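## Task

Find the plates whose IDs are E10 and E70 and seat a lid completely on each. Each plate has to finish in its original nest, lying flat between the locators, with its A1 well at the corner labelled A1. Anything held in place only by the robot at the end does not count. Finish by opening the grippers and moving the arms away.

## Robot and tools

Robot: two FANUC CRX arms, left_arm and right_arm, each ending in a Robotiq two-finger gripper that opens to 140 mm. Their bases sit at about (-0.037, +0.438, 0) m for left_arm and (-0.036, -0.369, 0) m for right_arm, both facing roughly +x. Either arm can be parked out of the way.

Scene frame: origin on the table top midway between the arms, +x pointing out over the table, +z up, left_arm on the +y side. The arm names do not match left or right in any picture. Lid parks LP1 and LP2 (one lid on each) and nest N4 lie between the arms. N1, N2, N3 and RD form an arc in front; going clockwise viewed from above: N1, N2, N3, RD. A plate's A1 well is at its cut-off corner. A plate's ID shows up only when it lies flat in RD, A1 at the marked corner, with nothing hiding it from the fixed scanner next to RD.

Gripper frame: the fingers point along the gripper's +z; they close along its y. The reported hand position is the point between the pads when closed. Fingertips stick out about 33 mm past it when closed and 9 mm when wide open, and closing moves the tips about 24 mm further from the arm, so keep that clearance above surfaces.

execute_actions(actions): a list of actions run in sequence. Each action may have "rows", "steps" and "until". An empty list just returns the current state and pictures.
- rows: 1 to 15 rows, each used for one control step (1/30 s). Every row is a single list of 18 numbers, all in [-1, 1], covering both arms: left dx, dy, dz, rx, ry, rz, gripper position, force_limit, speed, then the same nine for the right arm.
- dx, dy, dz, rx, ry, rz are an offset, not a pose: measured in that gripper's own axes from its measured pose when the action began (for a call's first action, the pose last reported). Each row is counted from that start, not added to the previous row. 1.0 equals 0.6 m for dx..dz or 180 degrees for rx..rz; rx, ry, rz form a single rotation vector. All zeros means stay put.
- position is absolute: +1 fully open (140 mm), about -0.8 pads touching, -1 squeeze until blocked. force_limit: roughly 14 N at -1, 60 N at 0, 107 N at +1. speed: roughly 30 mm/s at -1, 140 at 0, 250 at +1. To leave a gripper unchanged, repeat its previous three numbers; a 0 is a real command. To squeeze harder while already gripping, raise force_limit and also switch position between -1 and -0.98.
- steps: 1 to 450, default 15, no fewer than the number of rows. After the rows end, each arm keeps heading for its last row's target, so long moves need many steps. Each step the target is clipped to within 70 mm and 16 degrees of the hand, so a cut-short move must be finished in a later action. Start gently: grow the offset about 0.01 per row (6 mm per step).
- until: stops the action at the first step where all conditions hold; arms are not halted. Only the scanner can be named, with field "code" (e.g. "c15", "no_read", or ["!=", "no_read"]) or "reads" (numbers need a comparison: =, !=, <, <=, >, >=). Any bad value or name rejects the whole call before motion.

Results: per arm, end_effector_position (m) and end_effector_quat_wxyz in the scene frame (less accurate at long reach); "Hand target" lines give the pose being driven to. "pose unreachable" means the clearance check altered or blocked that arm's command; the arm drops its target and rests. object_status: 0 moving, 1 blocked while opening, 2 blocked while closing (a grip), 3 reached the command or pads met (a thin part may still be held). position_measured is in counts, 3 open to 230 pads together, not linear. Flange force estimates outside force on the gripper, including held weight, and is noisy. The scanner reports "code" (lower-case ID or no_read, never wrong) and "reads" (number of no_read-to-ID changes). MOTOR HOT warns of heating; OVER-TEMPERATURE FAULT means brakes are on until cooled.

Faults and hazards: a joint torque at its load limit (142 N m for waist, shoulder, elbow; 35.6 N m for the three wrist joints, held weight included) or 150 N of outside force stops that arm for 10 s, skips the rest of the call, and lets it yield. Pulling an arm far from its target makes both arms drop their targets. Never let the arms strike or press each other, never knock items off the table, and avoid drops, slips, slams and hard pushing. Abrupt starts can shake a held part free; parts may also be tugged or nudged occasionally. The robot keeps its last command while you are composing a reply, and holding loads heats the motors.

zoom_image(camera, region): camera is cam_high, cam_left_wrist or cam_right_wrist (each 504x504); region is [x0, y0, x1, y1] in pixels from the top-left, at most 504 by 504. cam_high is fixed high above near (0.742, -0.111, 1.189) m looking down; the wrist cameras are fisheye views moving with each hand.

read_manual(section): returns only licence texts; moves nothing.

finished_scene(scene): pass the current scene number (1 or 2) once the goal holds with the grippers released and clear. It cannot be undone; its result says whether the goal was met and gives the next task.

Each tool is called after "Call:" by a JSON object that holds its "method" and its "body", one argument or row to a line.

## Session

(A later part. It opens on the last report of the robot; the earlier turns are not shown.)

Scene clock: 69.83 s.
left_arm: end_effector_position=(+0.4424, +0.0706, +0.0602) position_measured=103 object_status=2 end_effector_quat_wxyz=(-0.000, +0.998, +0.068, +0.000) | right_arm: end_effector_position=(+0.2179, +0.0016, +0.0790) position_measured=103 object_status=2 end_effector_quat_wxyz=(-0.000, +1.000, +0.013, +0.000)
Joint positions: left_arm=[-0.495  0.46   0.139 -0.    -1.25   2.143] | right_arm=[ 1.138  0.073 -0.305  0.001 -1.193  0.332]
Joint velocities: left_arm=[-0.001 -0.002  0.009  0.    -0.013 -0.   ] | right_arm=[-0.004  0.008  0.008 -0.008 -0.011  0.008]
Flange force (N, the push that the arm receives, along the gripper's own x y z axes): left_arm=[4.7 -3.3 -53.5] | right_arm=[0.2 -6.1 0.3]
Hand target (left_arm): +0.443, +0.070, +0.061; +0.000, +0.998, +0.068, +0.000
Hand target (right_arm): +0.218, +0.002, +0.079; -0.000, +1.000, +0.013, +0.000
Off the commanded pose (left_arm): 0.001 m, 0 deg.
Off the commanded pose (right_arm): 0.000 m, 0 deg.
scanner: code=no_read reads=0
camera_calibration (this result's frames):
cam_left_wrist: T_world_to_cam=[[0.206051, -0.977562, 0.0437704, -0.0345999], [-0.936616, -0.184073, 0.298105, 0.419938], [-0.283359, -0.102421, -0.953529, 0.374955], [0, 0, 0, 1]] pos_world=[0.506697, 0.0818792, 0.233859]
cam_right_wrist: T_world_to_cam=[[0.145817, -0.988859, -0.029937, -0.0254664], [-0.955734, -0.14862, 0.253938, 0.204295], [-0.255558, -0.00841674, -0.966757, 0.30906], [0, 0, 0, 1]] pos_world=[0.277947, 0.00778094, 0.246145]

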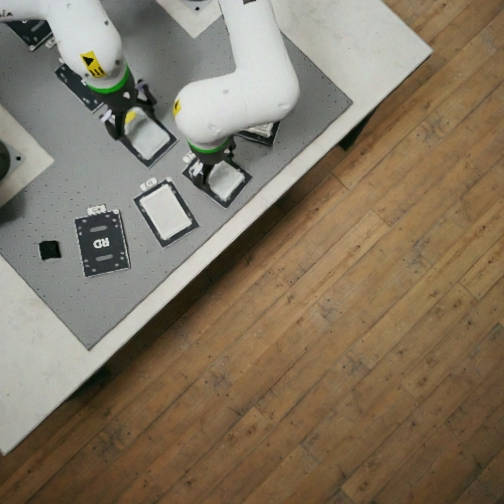

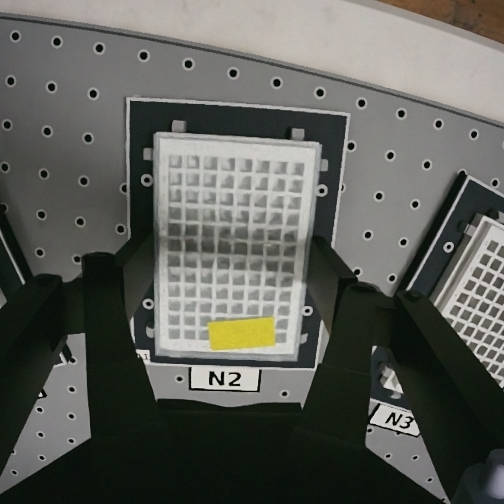

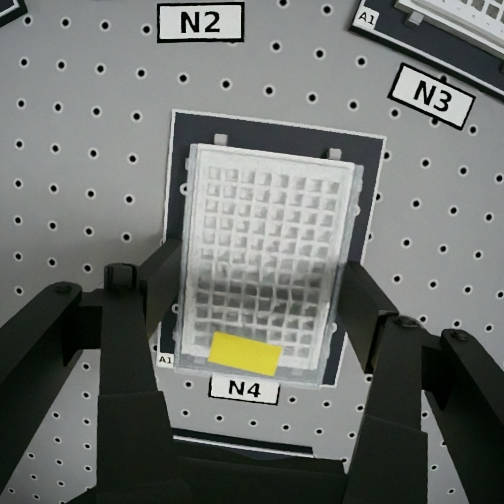

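Call:
{"method": "execute_actions", "body": {
  "actions": []
}}

Call:
{"method": "zoom_image", "body": {
  "camera": "cam_left_wrist",
  "region": [130, 110, 340, 250]
}}

Call:
{"method": "zoom_image", "body": {
  "camera": "cam_left_wrist",
  "region": [130, 240, 340, 380]
}}

Call:
{"method": "zoom_image", "body": {
  "camera": "cam_right_wrist",
  "region": [170, 120, 270, 220]
}}

Call:
{"method": "zoom_image", "body": {
  "camera": "cam_right_wrist",
  "region": [280, 135, 380, 235]
}}

Call:
{"method": "zoom_image", "body": {
  "camera": "cam_right_wrist",
  "region": [155, 290, 255, 390]
}}

Call:
{"method": "zoom_image", "body": {
  "camera": "cam_right_wrist",
  "region": [250, 300, 350, 400]
}}

Scene clock: 70.17 s.
left_arm: end_effector_position=(+0.4425, +0.0706, +0.0609) position_measured=103 object_status=2 end_effector_quat_wxyz=(+0.000, +0.998, +0.068, +0.000) | right_arm: end_effector_position=(+0.2178, +0.0015, +0.0790) position_measured=103 object_status=2 end_effector_quat_wxyz=(-0.000, +1.000, +0.013, +0.000)
Joint positions: left_arm=[-0.495  0.459  0.14  -0.    -1.251  2.143] | right_arm=[ 1.137  0.073 -0.304  0.001 -1.193  0.332]
Joint velocities: left_arm=[-0.    -0.001  0.001 -0.     0.001 -0.001] | right_arm=[ 0.    -0.     0.    -0.001 -0.001  0.001]
Flange force (N, the push that the arm receives, along the gripper's own x y z axes): left_arm=[4.9 3.2 -12.1] | right_arm=[-2.2 -3.9 -0.5]
Hand target (left_arm): +0.443, +0.070, +0.061; +0.000, +0.998, +0.068, +0.000
Hand target (right_arm): +0.218, +0.002, +0.079; -0.000, +1.000, +0.013, +0.000
Off the commanded pose (left_arm): 0.000 m, 0 deg.
Off the commanded pose (right_arm): 0.000 m, 0 deg.
scanner: code=no_read reads=0
camera_calibration (this result's frames):
cam_left_wrist: T_world_to_cam=[[0.20604, -0.977556, 0.0439514, -0.0346811], [-0.936698, -0.184035, 0.297872, 0.419822], [-0.283098, -0.102543, -0.953593, 0.375567], [0, 0, 0, 1]] pos_world=[0.506715, 0.0818711, 0.234609]
cam_right_wrist: T_world_to_cam=[[0.145848, -0.988858, -0.0298066, -0.0255023], [-0.95566, -0.148615, 0.254221, 0.204227], [-0.255818, -0.00859272, -0.966687, 0.309096], [0, 0, 0, 1]] pos_world=[0.277963, 0.00778899, 0.24612]

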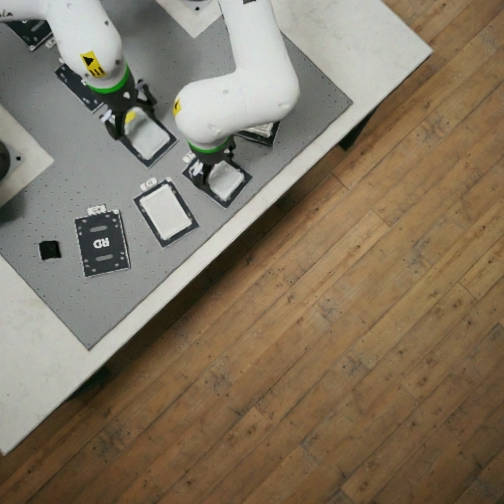

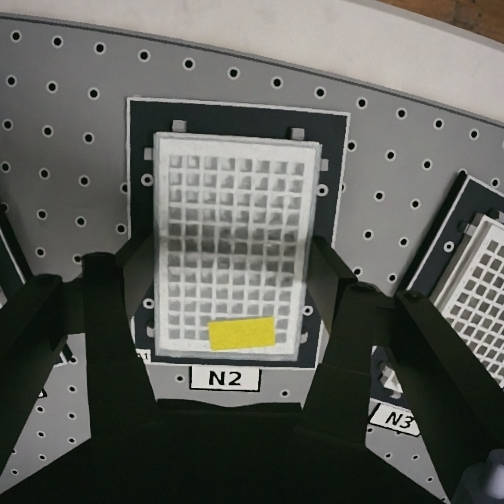

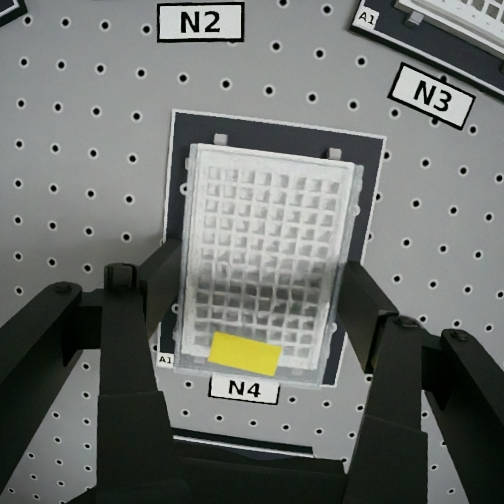

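Region (130, 110, 340, 250) of cam_left_wrist's 504x504 image, scaled by 2.400, with more detail than that image has.

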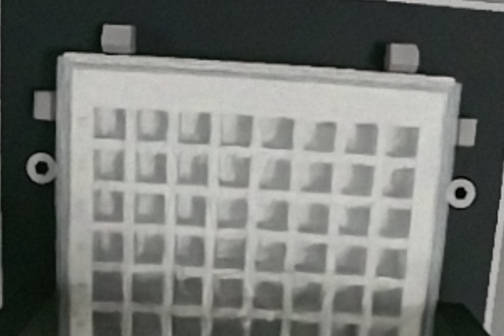

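Region (130, 240, 340, 380) of cam_left_wrist's 504x504 image, scaled by 2.400, with more detail than that image has.

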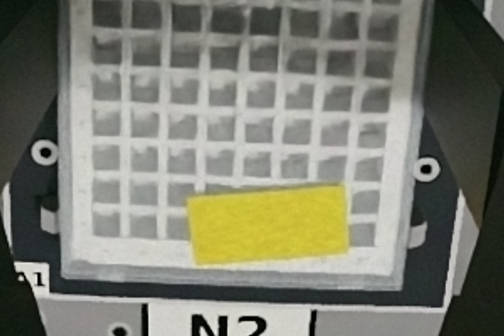

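Region (170, 120, 270, 220) of cam_right_wrist's 504x504 image, scaled by 5.040, with more detail than that image has.

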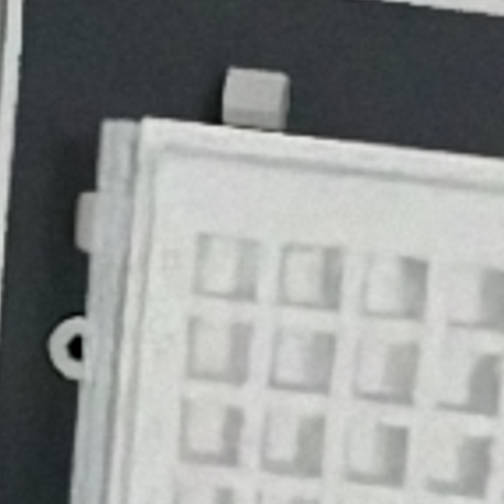

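Region (280, 135, 380, 235) of cam_right_wrist's 504x504 image, scaled by 5.040, with more detail than that image has.

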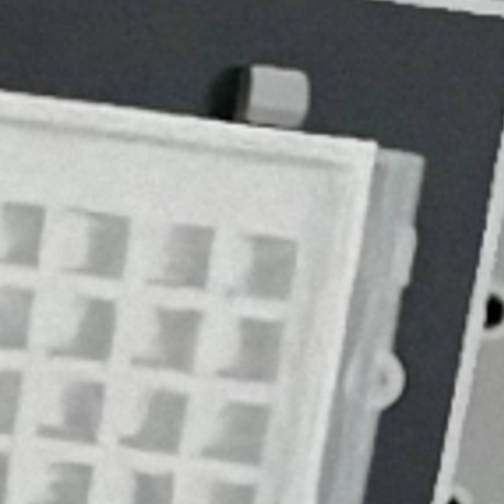

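Region (155, 290, 255, 390) of cam_right_wrist's 504x504 image, scaled by 5.040, with more detail than that image has.

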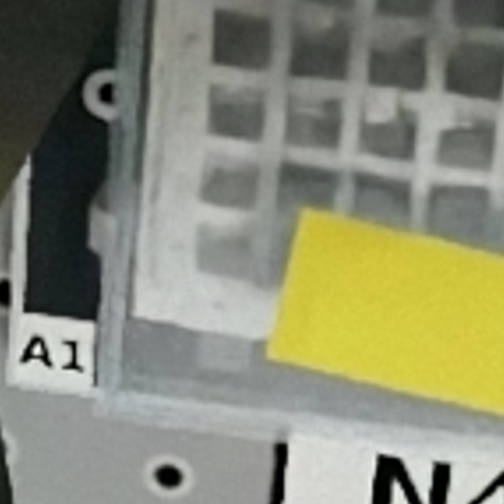

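Region (250, 300, 350, 400) of cam_right_wrist's 504x504 image, scaled by 5.040, with more detail than that image has.

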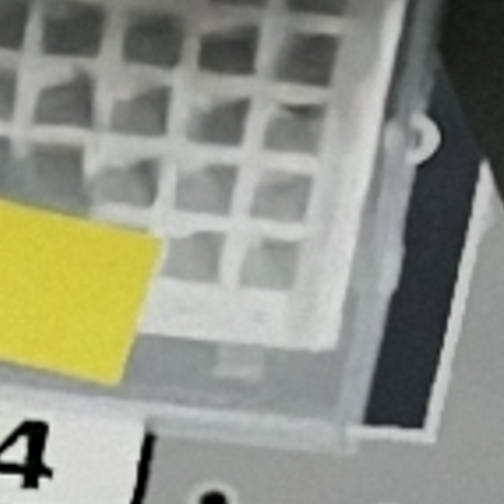

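Call:
{"method": "execute_actions", "body": {
  "actions": [
    {"rows": [
[0,0,-0.0003,0,0,0,0.48,-0.5,-0.6, -0.0002,0.0002,0.001,0,0,-0.0001,-1,-0.5,-1],
[0,0,-0.0003,0,0,0,0.48,-0.5,-0.6, -0.0004,0.0004,0.003,0,0,-0.0002,-1,-0.5,-1],
[0,0,-0.0003,0,0,0,0.48,-0.5,-0.6, -0.0006,0.0005,0.006,0,0,-0.0003,-1,-0.5,-1],
[0,0,-0.0003,0,0,0,0.48,-0.5,-0.6, -0.0006,0.0005,0.0095,0,0,-0.0003,-1,-0.5,-1],
[0,0,-0.0003,0,0,0,0.48,-0.5,-0.6, -0.0006,0.0005,0.013,0,0,-0.0003,-1,-0.5,-1],
[0,0,-0.0003,0,0,0,0.48,-0.5,-0.6, -0.0006,0.0005,0.016,0,0,-0.0003,-1,-0.5,-1],
[0,0,-0.002,0,0,0,0.48,-0.5,-0.6, -0.0006,0.0005,0.0185,0,0,-0.0003,-1,-0.5,-1],
[0,0,-0.006,0,0,0,0.48,-0.5,-0.6, -0.0006,0.0005,0.0205,0,0,-0.0003,-1,-0.5,-1],
[0,0,-0.012,0,0,0,0.48,-0.5,-0.6, -0.0006,0.0005,0.0225,0,0,-0.0003,-1,-0.5,-1],
[0,0,-0.02,0,0,0,0.48,-0.5,-0.6, -0.0006,0.0005,0.024,0,0,-0.0003,-1,-0.5,-1],
[0,0,-0.03,0,0,0,0.48,-0.5,-0.6, -0.0006,0.0005,0.0255,0,0,-0.0003,-1,-0.5,-1],
[0,0,-0.04,0,0,0,0.48,-0.5,-0.6, -0.0006,0.0005,0.0265,0,0,-0.0003,-1,-0.5,-1],
[0,0,-0.05,0,0,0,0.48,-0.5,-0.6, -0.0006,0.0005,0.0272,0,0,-0.0003,-1,-0.5,-1]
], "steps": 15}
  ]
}}

Scene clock: 74.40 s.
left_arm: end_effector_position=(+0.4425, +0.0705, +0.0877) position_measured=68 object_status=0 end_effector_quat_wxyz=(+0.000, +0.998, +0.068, +0.001) | right_arm: end_effector_position=(+0.2176, +0.0014, +0.0633) position_measured=103 object_status=2 end_effector_quat_wxyz=(-0.000, +1.000, +0.014, +0.001)
Joint positions: left_arm=[-0.495  0.439  0.176  0.    -1.306  2.143] | right_arm=[ 1.138  0.087 -0.329  0.001 -1.154  0.332]
Joint velocities: left_arm=[-0.    -0.081  0.171 -0.001 -0.235  0.001] | right_arm=[ 0.     0.008 -0.011  0.001  0.019 -0.   ]
Flange force (N, the push that the arm receives, along the gripper's own x y z axes): left_arm=[0.7 -1.5 -8.8] | right_arm=[-14.8 6.6 -62.8]
Hand target (left_arm): +0.442, +0.071, +0.091; +0.000, +0.998, +0.068, +0.000
Hand target (right_arm): +0.218, +0.001, +0.063; -0.000, +1.000, +0.014, +0.000
Off the commanded pose (left_arm): 0.003 m, 0 deg.
Off the commanded pose (right_arm): 0.001 m, 0 deg.
scanner: code=no_read reads=0
camera_calibration (this result's frames):
cam_left_wrist: T_world_to_cam=[[0.206063, -0.977517, 0.0446992, -0.0359885], [-0.936926, -0.183915, 0.297228, 0.411941], [-0.282324, -0.103128, -0.95376, 0.400821], [0, 0, 0, 1]] pos_world=[0.506535, 0.0819184, 0.261455]
cam_right_wrist: T_world_to_cam=[[0.146855, -0.988692, -0.0303626, -0.0262494], [-0.955599, -0.149733, 0.253791, 0.208024], [-0.255468, -0.008256, -0.966782, 0.293743], [0, 0, 0, 1]] pos_world=[0.277684, 0.00762068, 0.230394]

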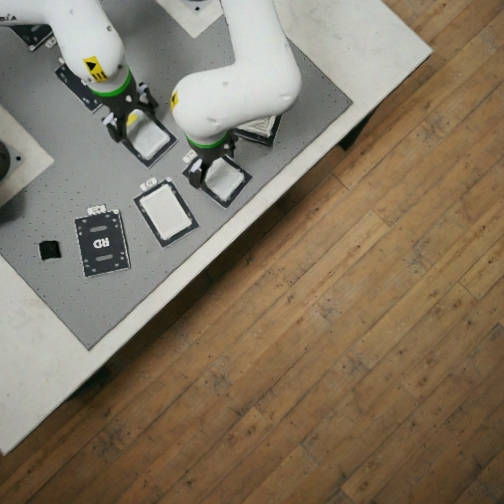

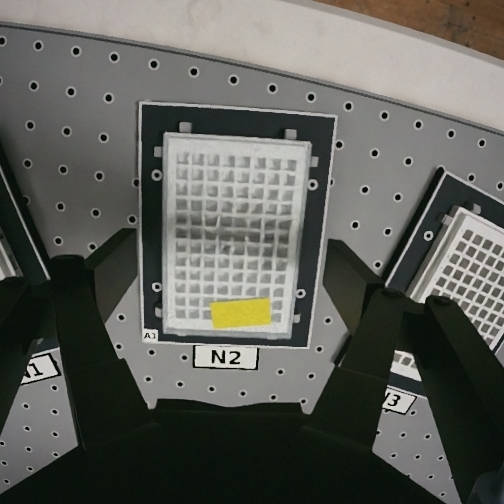

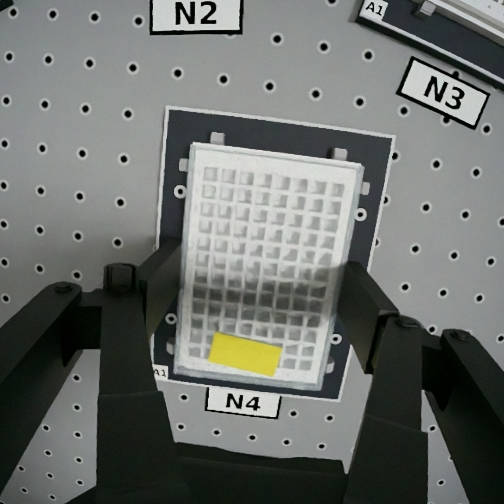

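Call:
{"method": "execute_actions", "body": {
  "actions": [
    {"rows": [[0,0,-0.006,0,0,0,0.48,-0.5,-0.6, 0,0,-0.0015,0,0,0,-1,-0.5,-1]], "steps": 2}
  ]
}}

Scene clock: 74.60 s.
left_arm: end_effector_position=(+0.4424, +0.0706, +0.0909) position_measured=68 object_status=3 end_effector_quat_wxyz=(+0.000, +0.998, +0.068, +0.000) | right_arm: end_effector_position=(+0.2176, +0.0014, +0.0631) position_measured=103 object_status=2 end_effector_quat_wxyz=(-0.000, +1.000, +0.014, +0.001)
Joint positions: left_arm=[-0.495  0.438  0.182 -0.    -1.314  2.143] | right_arm=[ 1.138  0.088 -0.329  0.001 -1.153  0.332]
Joint velocities: left_arm=[-0.001 -0.003  0.001 -0.001 -0.001 -0.001] | right_arm=[ 0.    -0.017  0.02   0.001 -0.03  -0.001]
Flange force (N, the push that the arm receives, along the gripper's own x y z axes): left_arm=[3.0 0.5 0.3] | right_arm=[-9.8 4.4 -63.8]
Hand target (left_arm): +0.442, +0.071, +0.091; +0.000, +0.998, +0.068, +0.001
Hand target (right_arm): +0.218, +0.001, +0.064; -0.000, +1.000, +0.014, +0.001
Off the commanded pose (left_arm): 0.000 m, 0 deg.
Off the commanded pose (right_arm): 0.001 m, 0 deg.
scanner: code=no_read reads=0
camera_calibration (this result's frames):
cam_left_wrist: T_world_to_cam=[[0.206054, -0.977541, 0.044226, -0.0359929], [-0.93678, -0.183996, 0.297639, 0.410841], [-0.282817, -0.10276, -0.953654, 0.404061], [0, 0, 0, 1]] pos_world=[0.50656, 0.08193, 0.264644]
cam_right_wrist: T_world_to_cam=[[0.146856, -0.988688, -0.0304733, -0.0262082], [-0.955609, -0.149763, 0.253739, 0.208087], [-0.255432, -0.0081425, -0.966793, 0.293591], [0, 0, 0, 1]] pos_world=[0.277691, 0.00764261, 0.230243]

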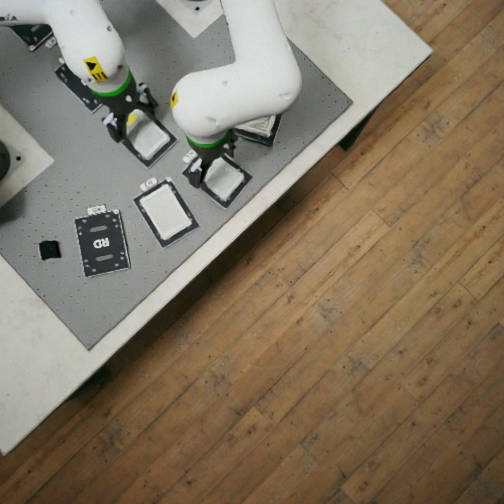

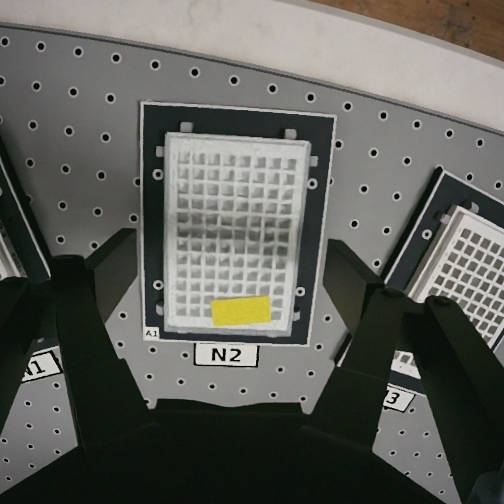

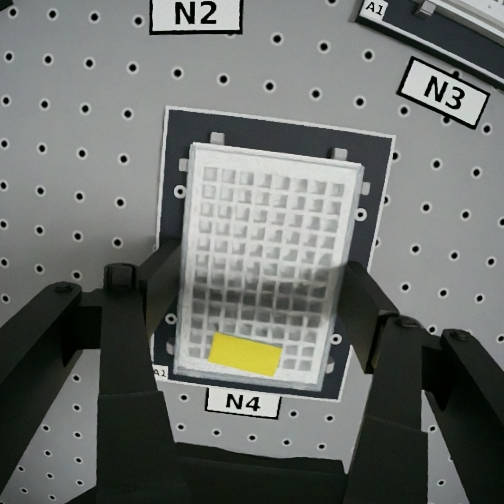

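Call:
{"method": "execute_actions", "body": {
  "actions": [
    {"rows": [
[0,-0.002,-0.002,-0.002,0,0,0.48,-0.5,-0.6, 0,0,-0.0017,0,0,0,0.48,-0.5,-0.6],
[0,-0.007,-0.005,-0.007,0,0,0.48,-0.5,-0.6, 0,0,-0.0017,0,0,0,0.48,-0.5,-0.6],
[0,-0.015,-0.009,-0.015,0,0,0.48,-0.5,-0.6, 0,0,-0.0017,0,0,0,0.48,-0.5,-0.6],
[0,-0.026,-0.014,-0.025,0,0,0.48,-0.5,-0.6, 0,0,-0.0017,0,0,0,0.48,-0.5,-0.6],
[0,-0.04,-0.019,-0.039,0,0,0.48,-0.5,-0.6, 0,0,-0.0017,0,0,0,0.48,-0.5,-0.6],
[0,-0.056,-0.024,-0.054,0,0,0.48,-0.5,-0.6, 0,0,-0.004,0,0,0,0.48,-0.5,-0.6],
[0,-0.073,-0.029,-0.071,0,0,0.48,-0.5,-0.6, 0,0,-0.009,0,0,0,0.48,-0.5,-0.6],
[0,-0.091,-0.034,-0.088,0,0,0.48,-0.5,-0.6, 0,0,-0.017,0,0,0,0.48,-0.5,-0.6],
[0,-0.109,-0.038,-0.106,0,0,0.48,-0.5,-0.6, 0,0.002,-0.028,0.002,0,0,0.48,-0.5,-0.6],
[0,-0.127,-0.042,-0.123,0,0,0.48,-0.5,-0.6, 0,0.008,-0.042,0.008,0,0,0.48,-0.5,-0.6],
[0,-0.144,-0.046,-0.14,0,0,0.48,-0.5,-0.6, 0,0.022,-0.058,0.022,0,0,0.48,-0.5,-0.6],
[0,-0.16,-0.05,-0.155,0,0,0.48,-0.5,-0.6, 0,0.045,-0.074,0.045,0,0,0.48,-0.5,-0.6],
[0,-0.175,-0.053,-0.17,0,0,0.48,-0.5,-0.6, 0,0.075,-0.088,0.075,0,0,0.48,-0.5,-0.6],
[0,-0.188,-0.056,-0.183,0,0,0.48,-0.5,-0.6, 0,0.11,-0.1,0.11,0,0,0.48,-0.5,-0.6],
[0,-0.2,-0.058,-0.194,0,0,0.48,-0.5,-0.6, 0,0.15,-0.11,0.15,0,0,0.48,-0.5,-0.6]
], "steps": 26}
  ]
}}

Scene clock: 79.20 s.
left_arm: end_effector_position=(+0.4296, +0.1895, +0.1273) position_measured=68 object_status=3 end_effector_quat_wxyz=(+0.275, +0.959, +0.073, +0.022) | right_arm: end_effector_position=(+0.2201, -0.0810, +0.1263) position_measured=68 object_status=3 end_effector_quat_wxyz=(-0.205, +0.979, +0.006, +0.014)
Joint positions: left_arm=[ 0.039  0.06  -0.506  0.648 -1.069  1.288] | right_arm=[ 0.862 -0.401 -0.589 -0.234 -1.031  0.677]
Joint velocities: left_arm=[ 0.286 -0.011 -0.437  0.66  -0.001 -0.897] | right_arm=[-0.669 -0.45  -0.22  -0.647  0.076  0.941]
Flange force (N, the push that the arm receives, along the gripper's own x y z axes): left_arm=[-0.4 -2.9 -10.2] | right_arm=[-22.9 13.2 -10.3]
Hand target (left_arm): +0.427, +0.189, +0.126; +0.296, +0.953, +0.066, +0.021
Hand target (right_arm): +0.220, -0.086, +0.131; -0.229, +0.973, +0.010, +0.010
Off the commanded pose (left_arm): 0.004 m, 3 deg.
Off the commanded pose (right_arm): 0.008 m, 4 deg.
scanner: code=no_read reads=0
camera_calibration (this result's frames):
cam_left_wrist: T_world_to_cam=[[0.195333, -0.801526, 0.565155, -0.013781], [-0.958939, -0.0352726, 0.281411, 0.393283], [-0.205624, -0.596918, -0.775505, 0.485152], [0, 0, 0, 1]] pos_world=[0.479586, 0.292423, 0.273352]
cam_right_wrist: T_world_to_cam=[[0.136954, -0.896509, -0.421326, -0.0471172], [-0.9631, -0.219995, 0.155052, 0.190461], [-0.231695, 0.384544, -0.893557, 0.371903], [0, 0, 0, 1]] pos_world=[0.276054, -0.143353, 0.282933]

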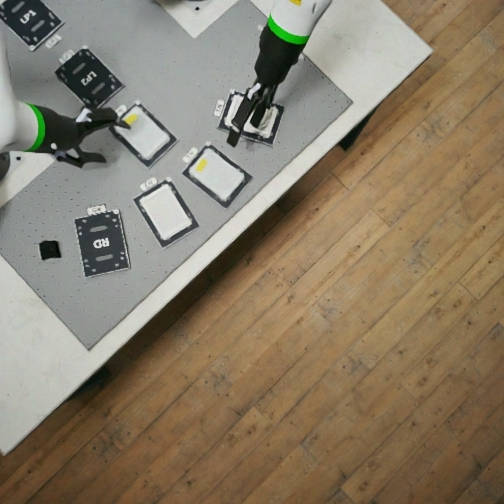

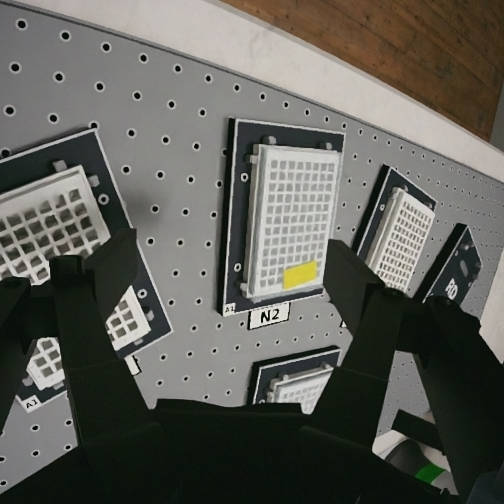

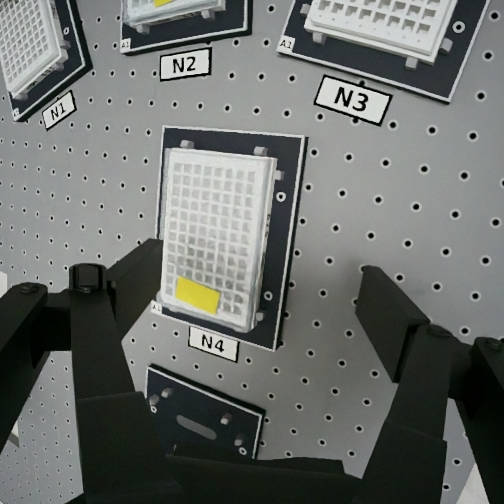

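Call:
{"method": "execute_actions", "body": {
  "actions": []
}}

Call:
{"method": "zoom_image", "body": {
  "camera": "cam_left_wrist",
  "region": [215, 110, 315, 210]
}}

Call:
{"method": "zoom_image", "body": {
  "camera": "cam_left_wrist",
  "region": [210, 230, 310, 330]
}}

Call:
{"method": "zoom_image", "body": {
  "camera": "cam_right_wrist",
  "region": [220, 125, 320, 225]
}}

Call:
{"method": "zoom_image", "body": {
  "camera": "cam_right_wrist",
  "region": [200, 250, 300, 350]
}}

Scene clock: 79.53 s.
left_arm: end_effector_position=(+0.4270, +0.1894, +0.1262) position_measured=68 object_status=3 end_effector_quat_wxyz=(+0.296, +0.953, +0.066, +0.021) | right_arm: end_effector_position=(+0.2204, -0.0863, +0.1306) position_measured=68 object_status=3 end_effector_quat_wxyz=(-0.229, +0.973, +0.010, +0.010)
Joint positions: left_arm=[ 0.06   0.061 -0.541  0.702 -1.073  1.213] | right_arm=[ 0.79  -0.419 -0.586 -0.306 -1.039  0.781]
Joint velocities: left_arm=[ 0.001  0.001 -0.001  0.002 -0.001 -0.   ] | right_arm=[-0.    -0.     0.    -0.001 -0.     0.002]
Flange force (N, the push that the arm receives, along the gripper's own x y z axes): left_arm=[2.9 -0.9 -2.0] | right_arm=[-0.1 -3.4 0.9]
Hand target (left_arm): +0.427, +0.189, +0.126; +0.296, +0.953, +0.066, +0.021
Hand target (right_arm): +0.220, -0.086, +0.131; -0.229, +0.973, +0.010, +0.010
Off the commanded pose (left_arm): 0.001 m, 0 deg.
Off the commanded pose (right_arm): 0.003 m, 2 deg.
scanner: code=no_read reads=0
camera_calibration (this result's frames):
cam_left_wrist: T_world_to_cam=[[0.181146, -0.778135, 0.601408, -0.0157012], [-0.961054, -0.0102813, 0.276169, 0.38791], [-0.208714, -0.628012, -0.749693, 0.487609], [0, 0, 0, 1]] pos_world=[0.477417, 0.297995, 0.267871]
cam_right_wrist: T_world_to_cam=[[0.143999, -0.872821, -0.466313, -0.0437766], [-0.959548, -0.23836, 0.14984, 0.187246], [-0.241934, 0.425873, -0.871837, 0.380859], [0, 0, 0, 1]] pos_world=[0.278118, -0.155775, 0.283576]

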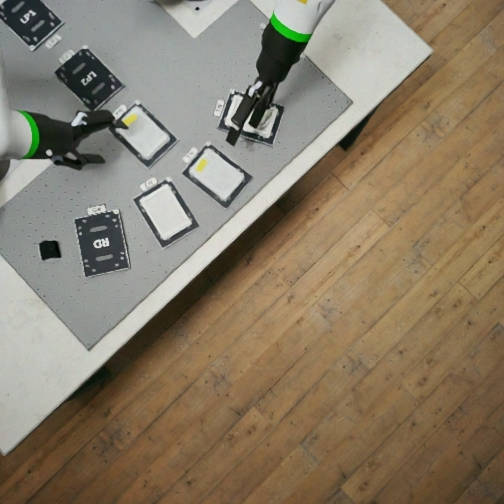

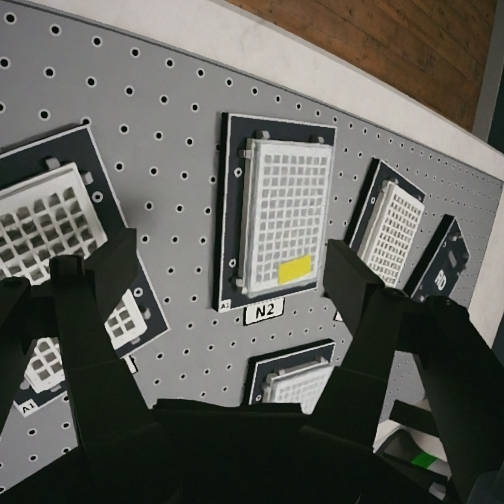

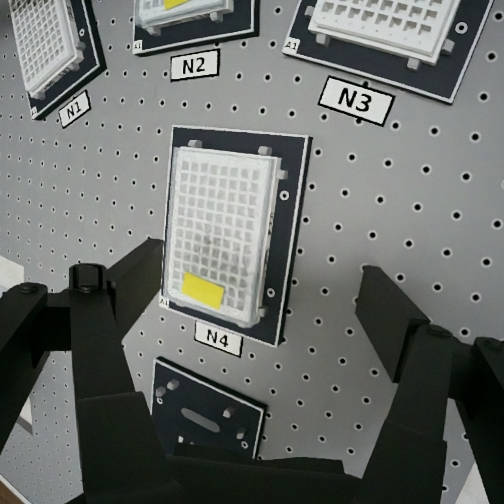

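Region (215, 110, 315, 210) of cam_left_wrist's 504x504 image, scaled by 5.040, with more detail than that image has.

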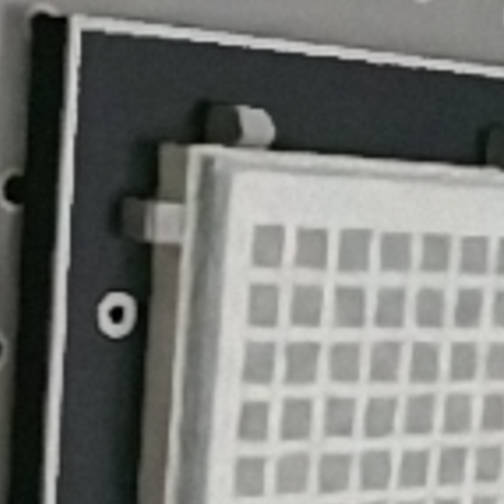

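Region (210, 230, 310, 330) of cam_left_wrist's 504x504 image, scaled by 5.040, with more detail than that image has.

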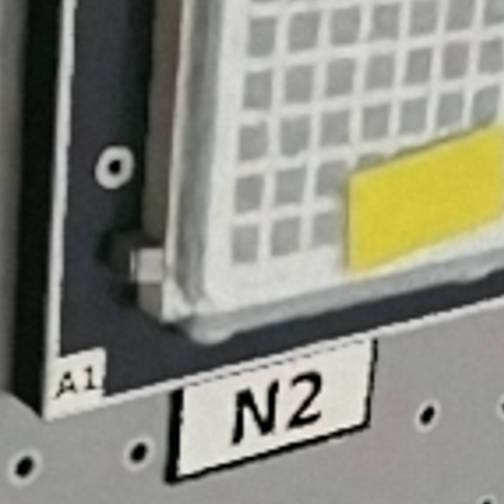

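Region (220, 125, 320, 225) of cam_right_wrist's 504x504 image, scaled by 5.040, with more detail than that image has.

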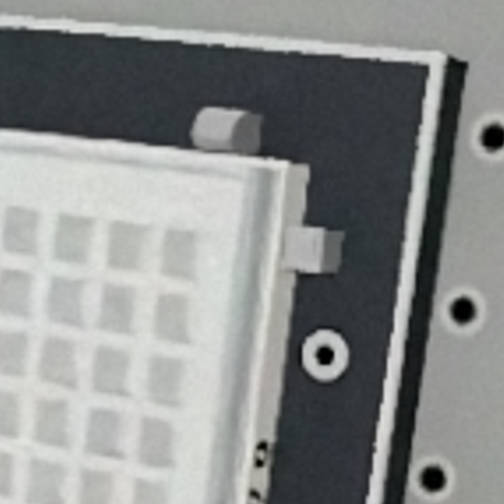

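Region (200, 250, 300, 350) of cam_right_wrist's 504x504 image, scaled by 5.040, with more detail than that image has.

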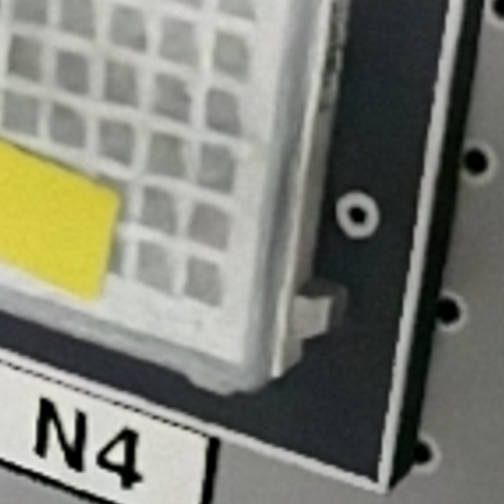

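Call:
{"method": "execute_actions", "body": {
  "actions": [
    {"rows": [
[0,0,-0.01,0,0,0,0.48,-0.5,-0.6, 0,0,-0.008,0,0,0,0.48,-0.5,-0.6],
[0,0,-0.03,0,0,0,0.48,-0.5,-0.6, 0,0,-0.022,0,0,0,0.48,-0.5,-0.6],
[0,0,-0.06,0,0,0,0.48,-0.5,-0.6, 0,0,-0.042,0,0,0,0.48,-0.5,-0.6],
[0,0,-0.09,0,0,0,0.48,-0.5,-0.6, 0,0,-0.065,0,0,0,0.48,-0.5,-0.6],
[0,0,-0.12,0,0,0,0.48,-0.5,-0.6, 0,0,-0.085,0,0,0,0.48,-0.5,-0.6],
[0,0,-0.15,0,0,0,0.48,-0.5,-0.6, 0,0,-0.1,0,0,0,0.48,-0.5,-0.6]
], "steps": 11}
  ]
}}

Scene clock: 81.87 s.
left_arm: end_effector_position=(+0.4209, +0.2362, +0.1954) position_measured=68 object_status=3 end_effector_quat_wxyz=(+0.296, +0.953, +0.067, +0.023) | right_arm: end_effector_position=(+0.2197, -0.1124, +0.1833) position_measured=68 object_status=3 end_effector_quat_wxyz=(-0.229, +0.973, +0.010, +0.011)
Joint positions: left_arm=[ 0.185 -0.021 -0.441  0.629 -1.279  1.243] | right_arm=[ 0.727 -0.488 -0.501 -0.305 -1.202  0.796]
Joint velocities: left_arm=[ 0.23  -0.087  0.203 -0.097 -0.41   0.   ] | right_arm=[-0.097 -0.019  0.101 -0.061 -0.17   0.068]
Flange force (N, the push that the arm receives, along the gripper's own x y z axes): left_arm=[-2.6 0.3 -18.1] | right_arm=[-12.0 -1.8 -15.0]
Hand target (left_arm): +0.420, +0.240, +0.200; +0.296, +0.953, +0.066, +0.021
Hand target (right_arm): +0.219, -0.113, +0.184; -0.229, +0.973, +0.010, +0.010
Off the commanded pose (left_arm): 0.006 m, 0 deg.
Off the commanded pose (right_arm): 0.001 m, 0 deg.
scanner: code=no_read reads=0
camera_calibration (this result's frames):
cam_left_wrist: T_world_to_cam=[[0.182422, -0.778511, 0.600536, -0.0200756], [-0.961623, -0.0139548, 0.274018, 0.364952], [-0.204946, -0.627476, -0.75118, 0.566252], [0, 0, 0, 1]] pos_world=[0.470659, 0.344774, 0.33741]
cam_right_wrist: T_world_to_cam=[[0.144684, -0.87293, -0.465898, -0.0421007], [-0.959952, -0.237999, 0.147816, 0.172982], [-0.239916, 0.425853, -0.872405, 0.437422], [0, 0, 0, 1]] pos_world=[0.27709, -0.181859, 0.336425]

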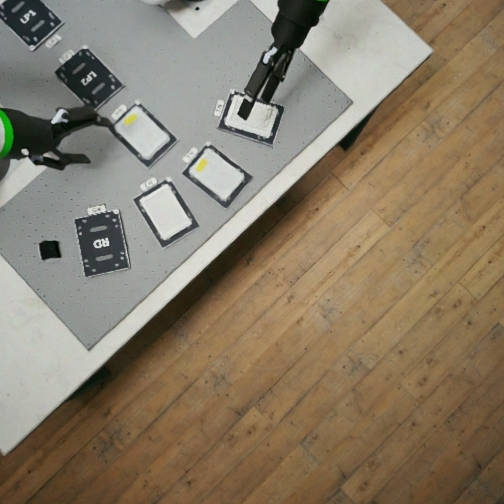

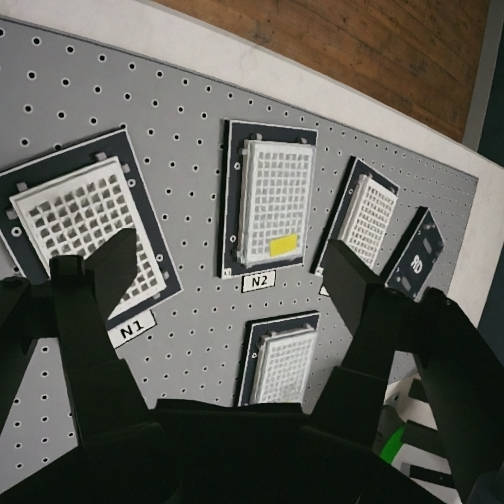

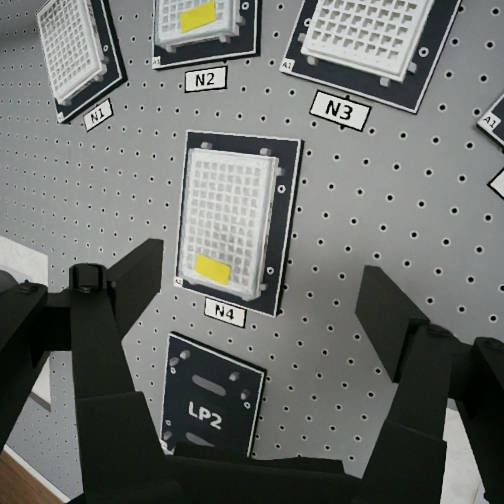

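Call:
{"method": "zoom_image", "body": {
  "camera": "cam_high",
  "region": [95, 75, 295, 255]
}}

Call:
{"method": "zoom_image", "body": {
  "camera": "cam_right_wrist",
  "region": [140, 0, 300, 90]
}}

Region (95, 75, 295, 255) of cam_high's 504x504 image, scaled by 2.520, with more detail than that image has; it fills the top 454 rows of this view, and the rest is white.

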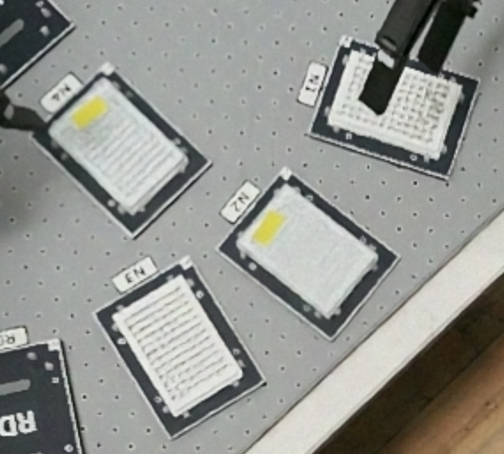

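Region (140, 0, 300, 90) of cam_right_wrist's 504x504 image, scaled by 3.150, with more detail than that image has; it fills the top 284 rows of this view, and the rest is white.

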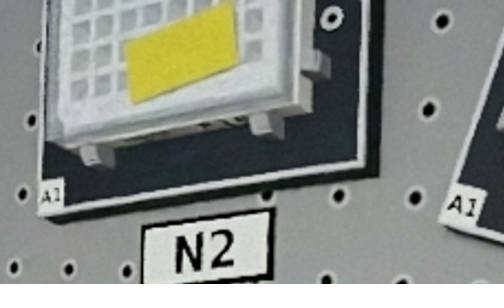

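Both lids are seated on E10 (N2) and E70 (N4), all plates are inside their locators, and both arms are clear.

Call:
{"method": "finished_scene", "body": {
  "scene": 1
}}

The scene is finished: the task was done.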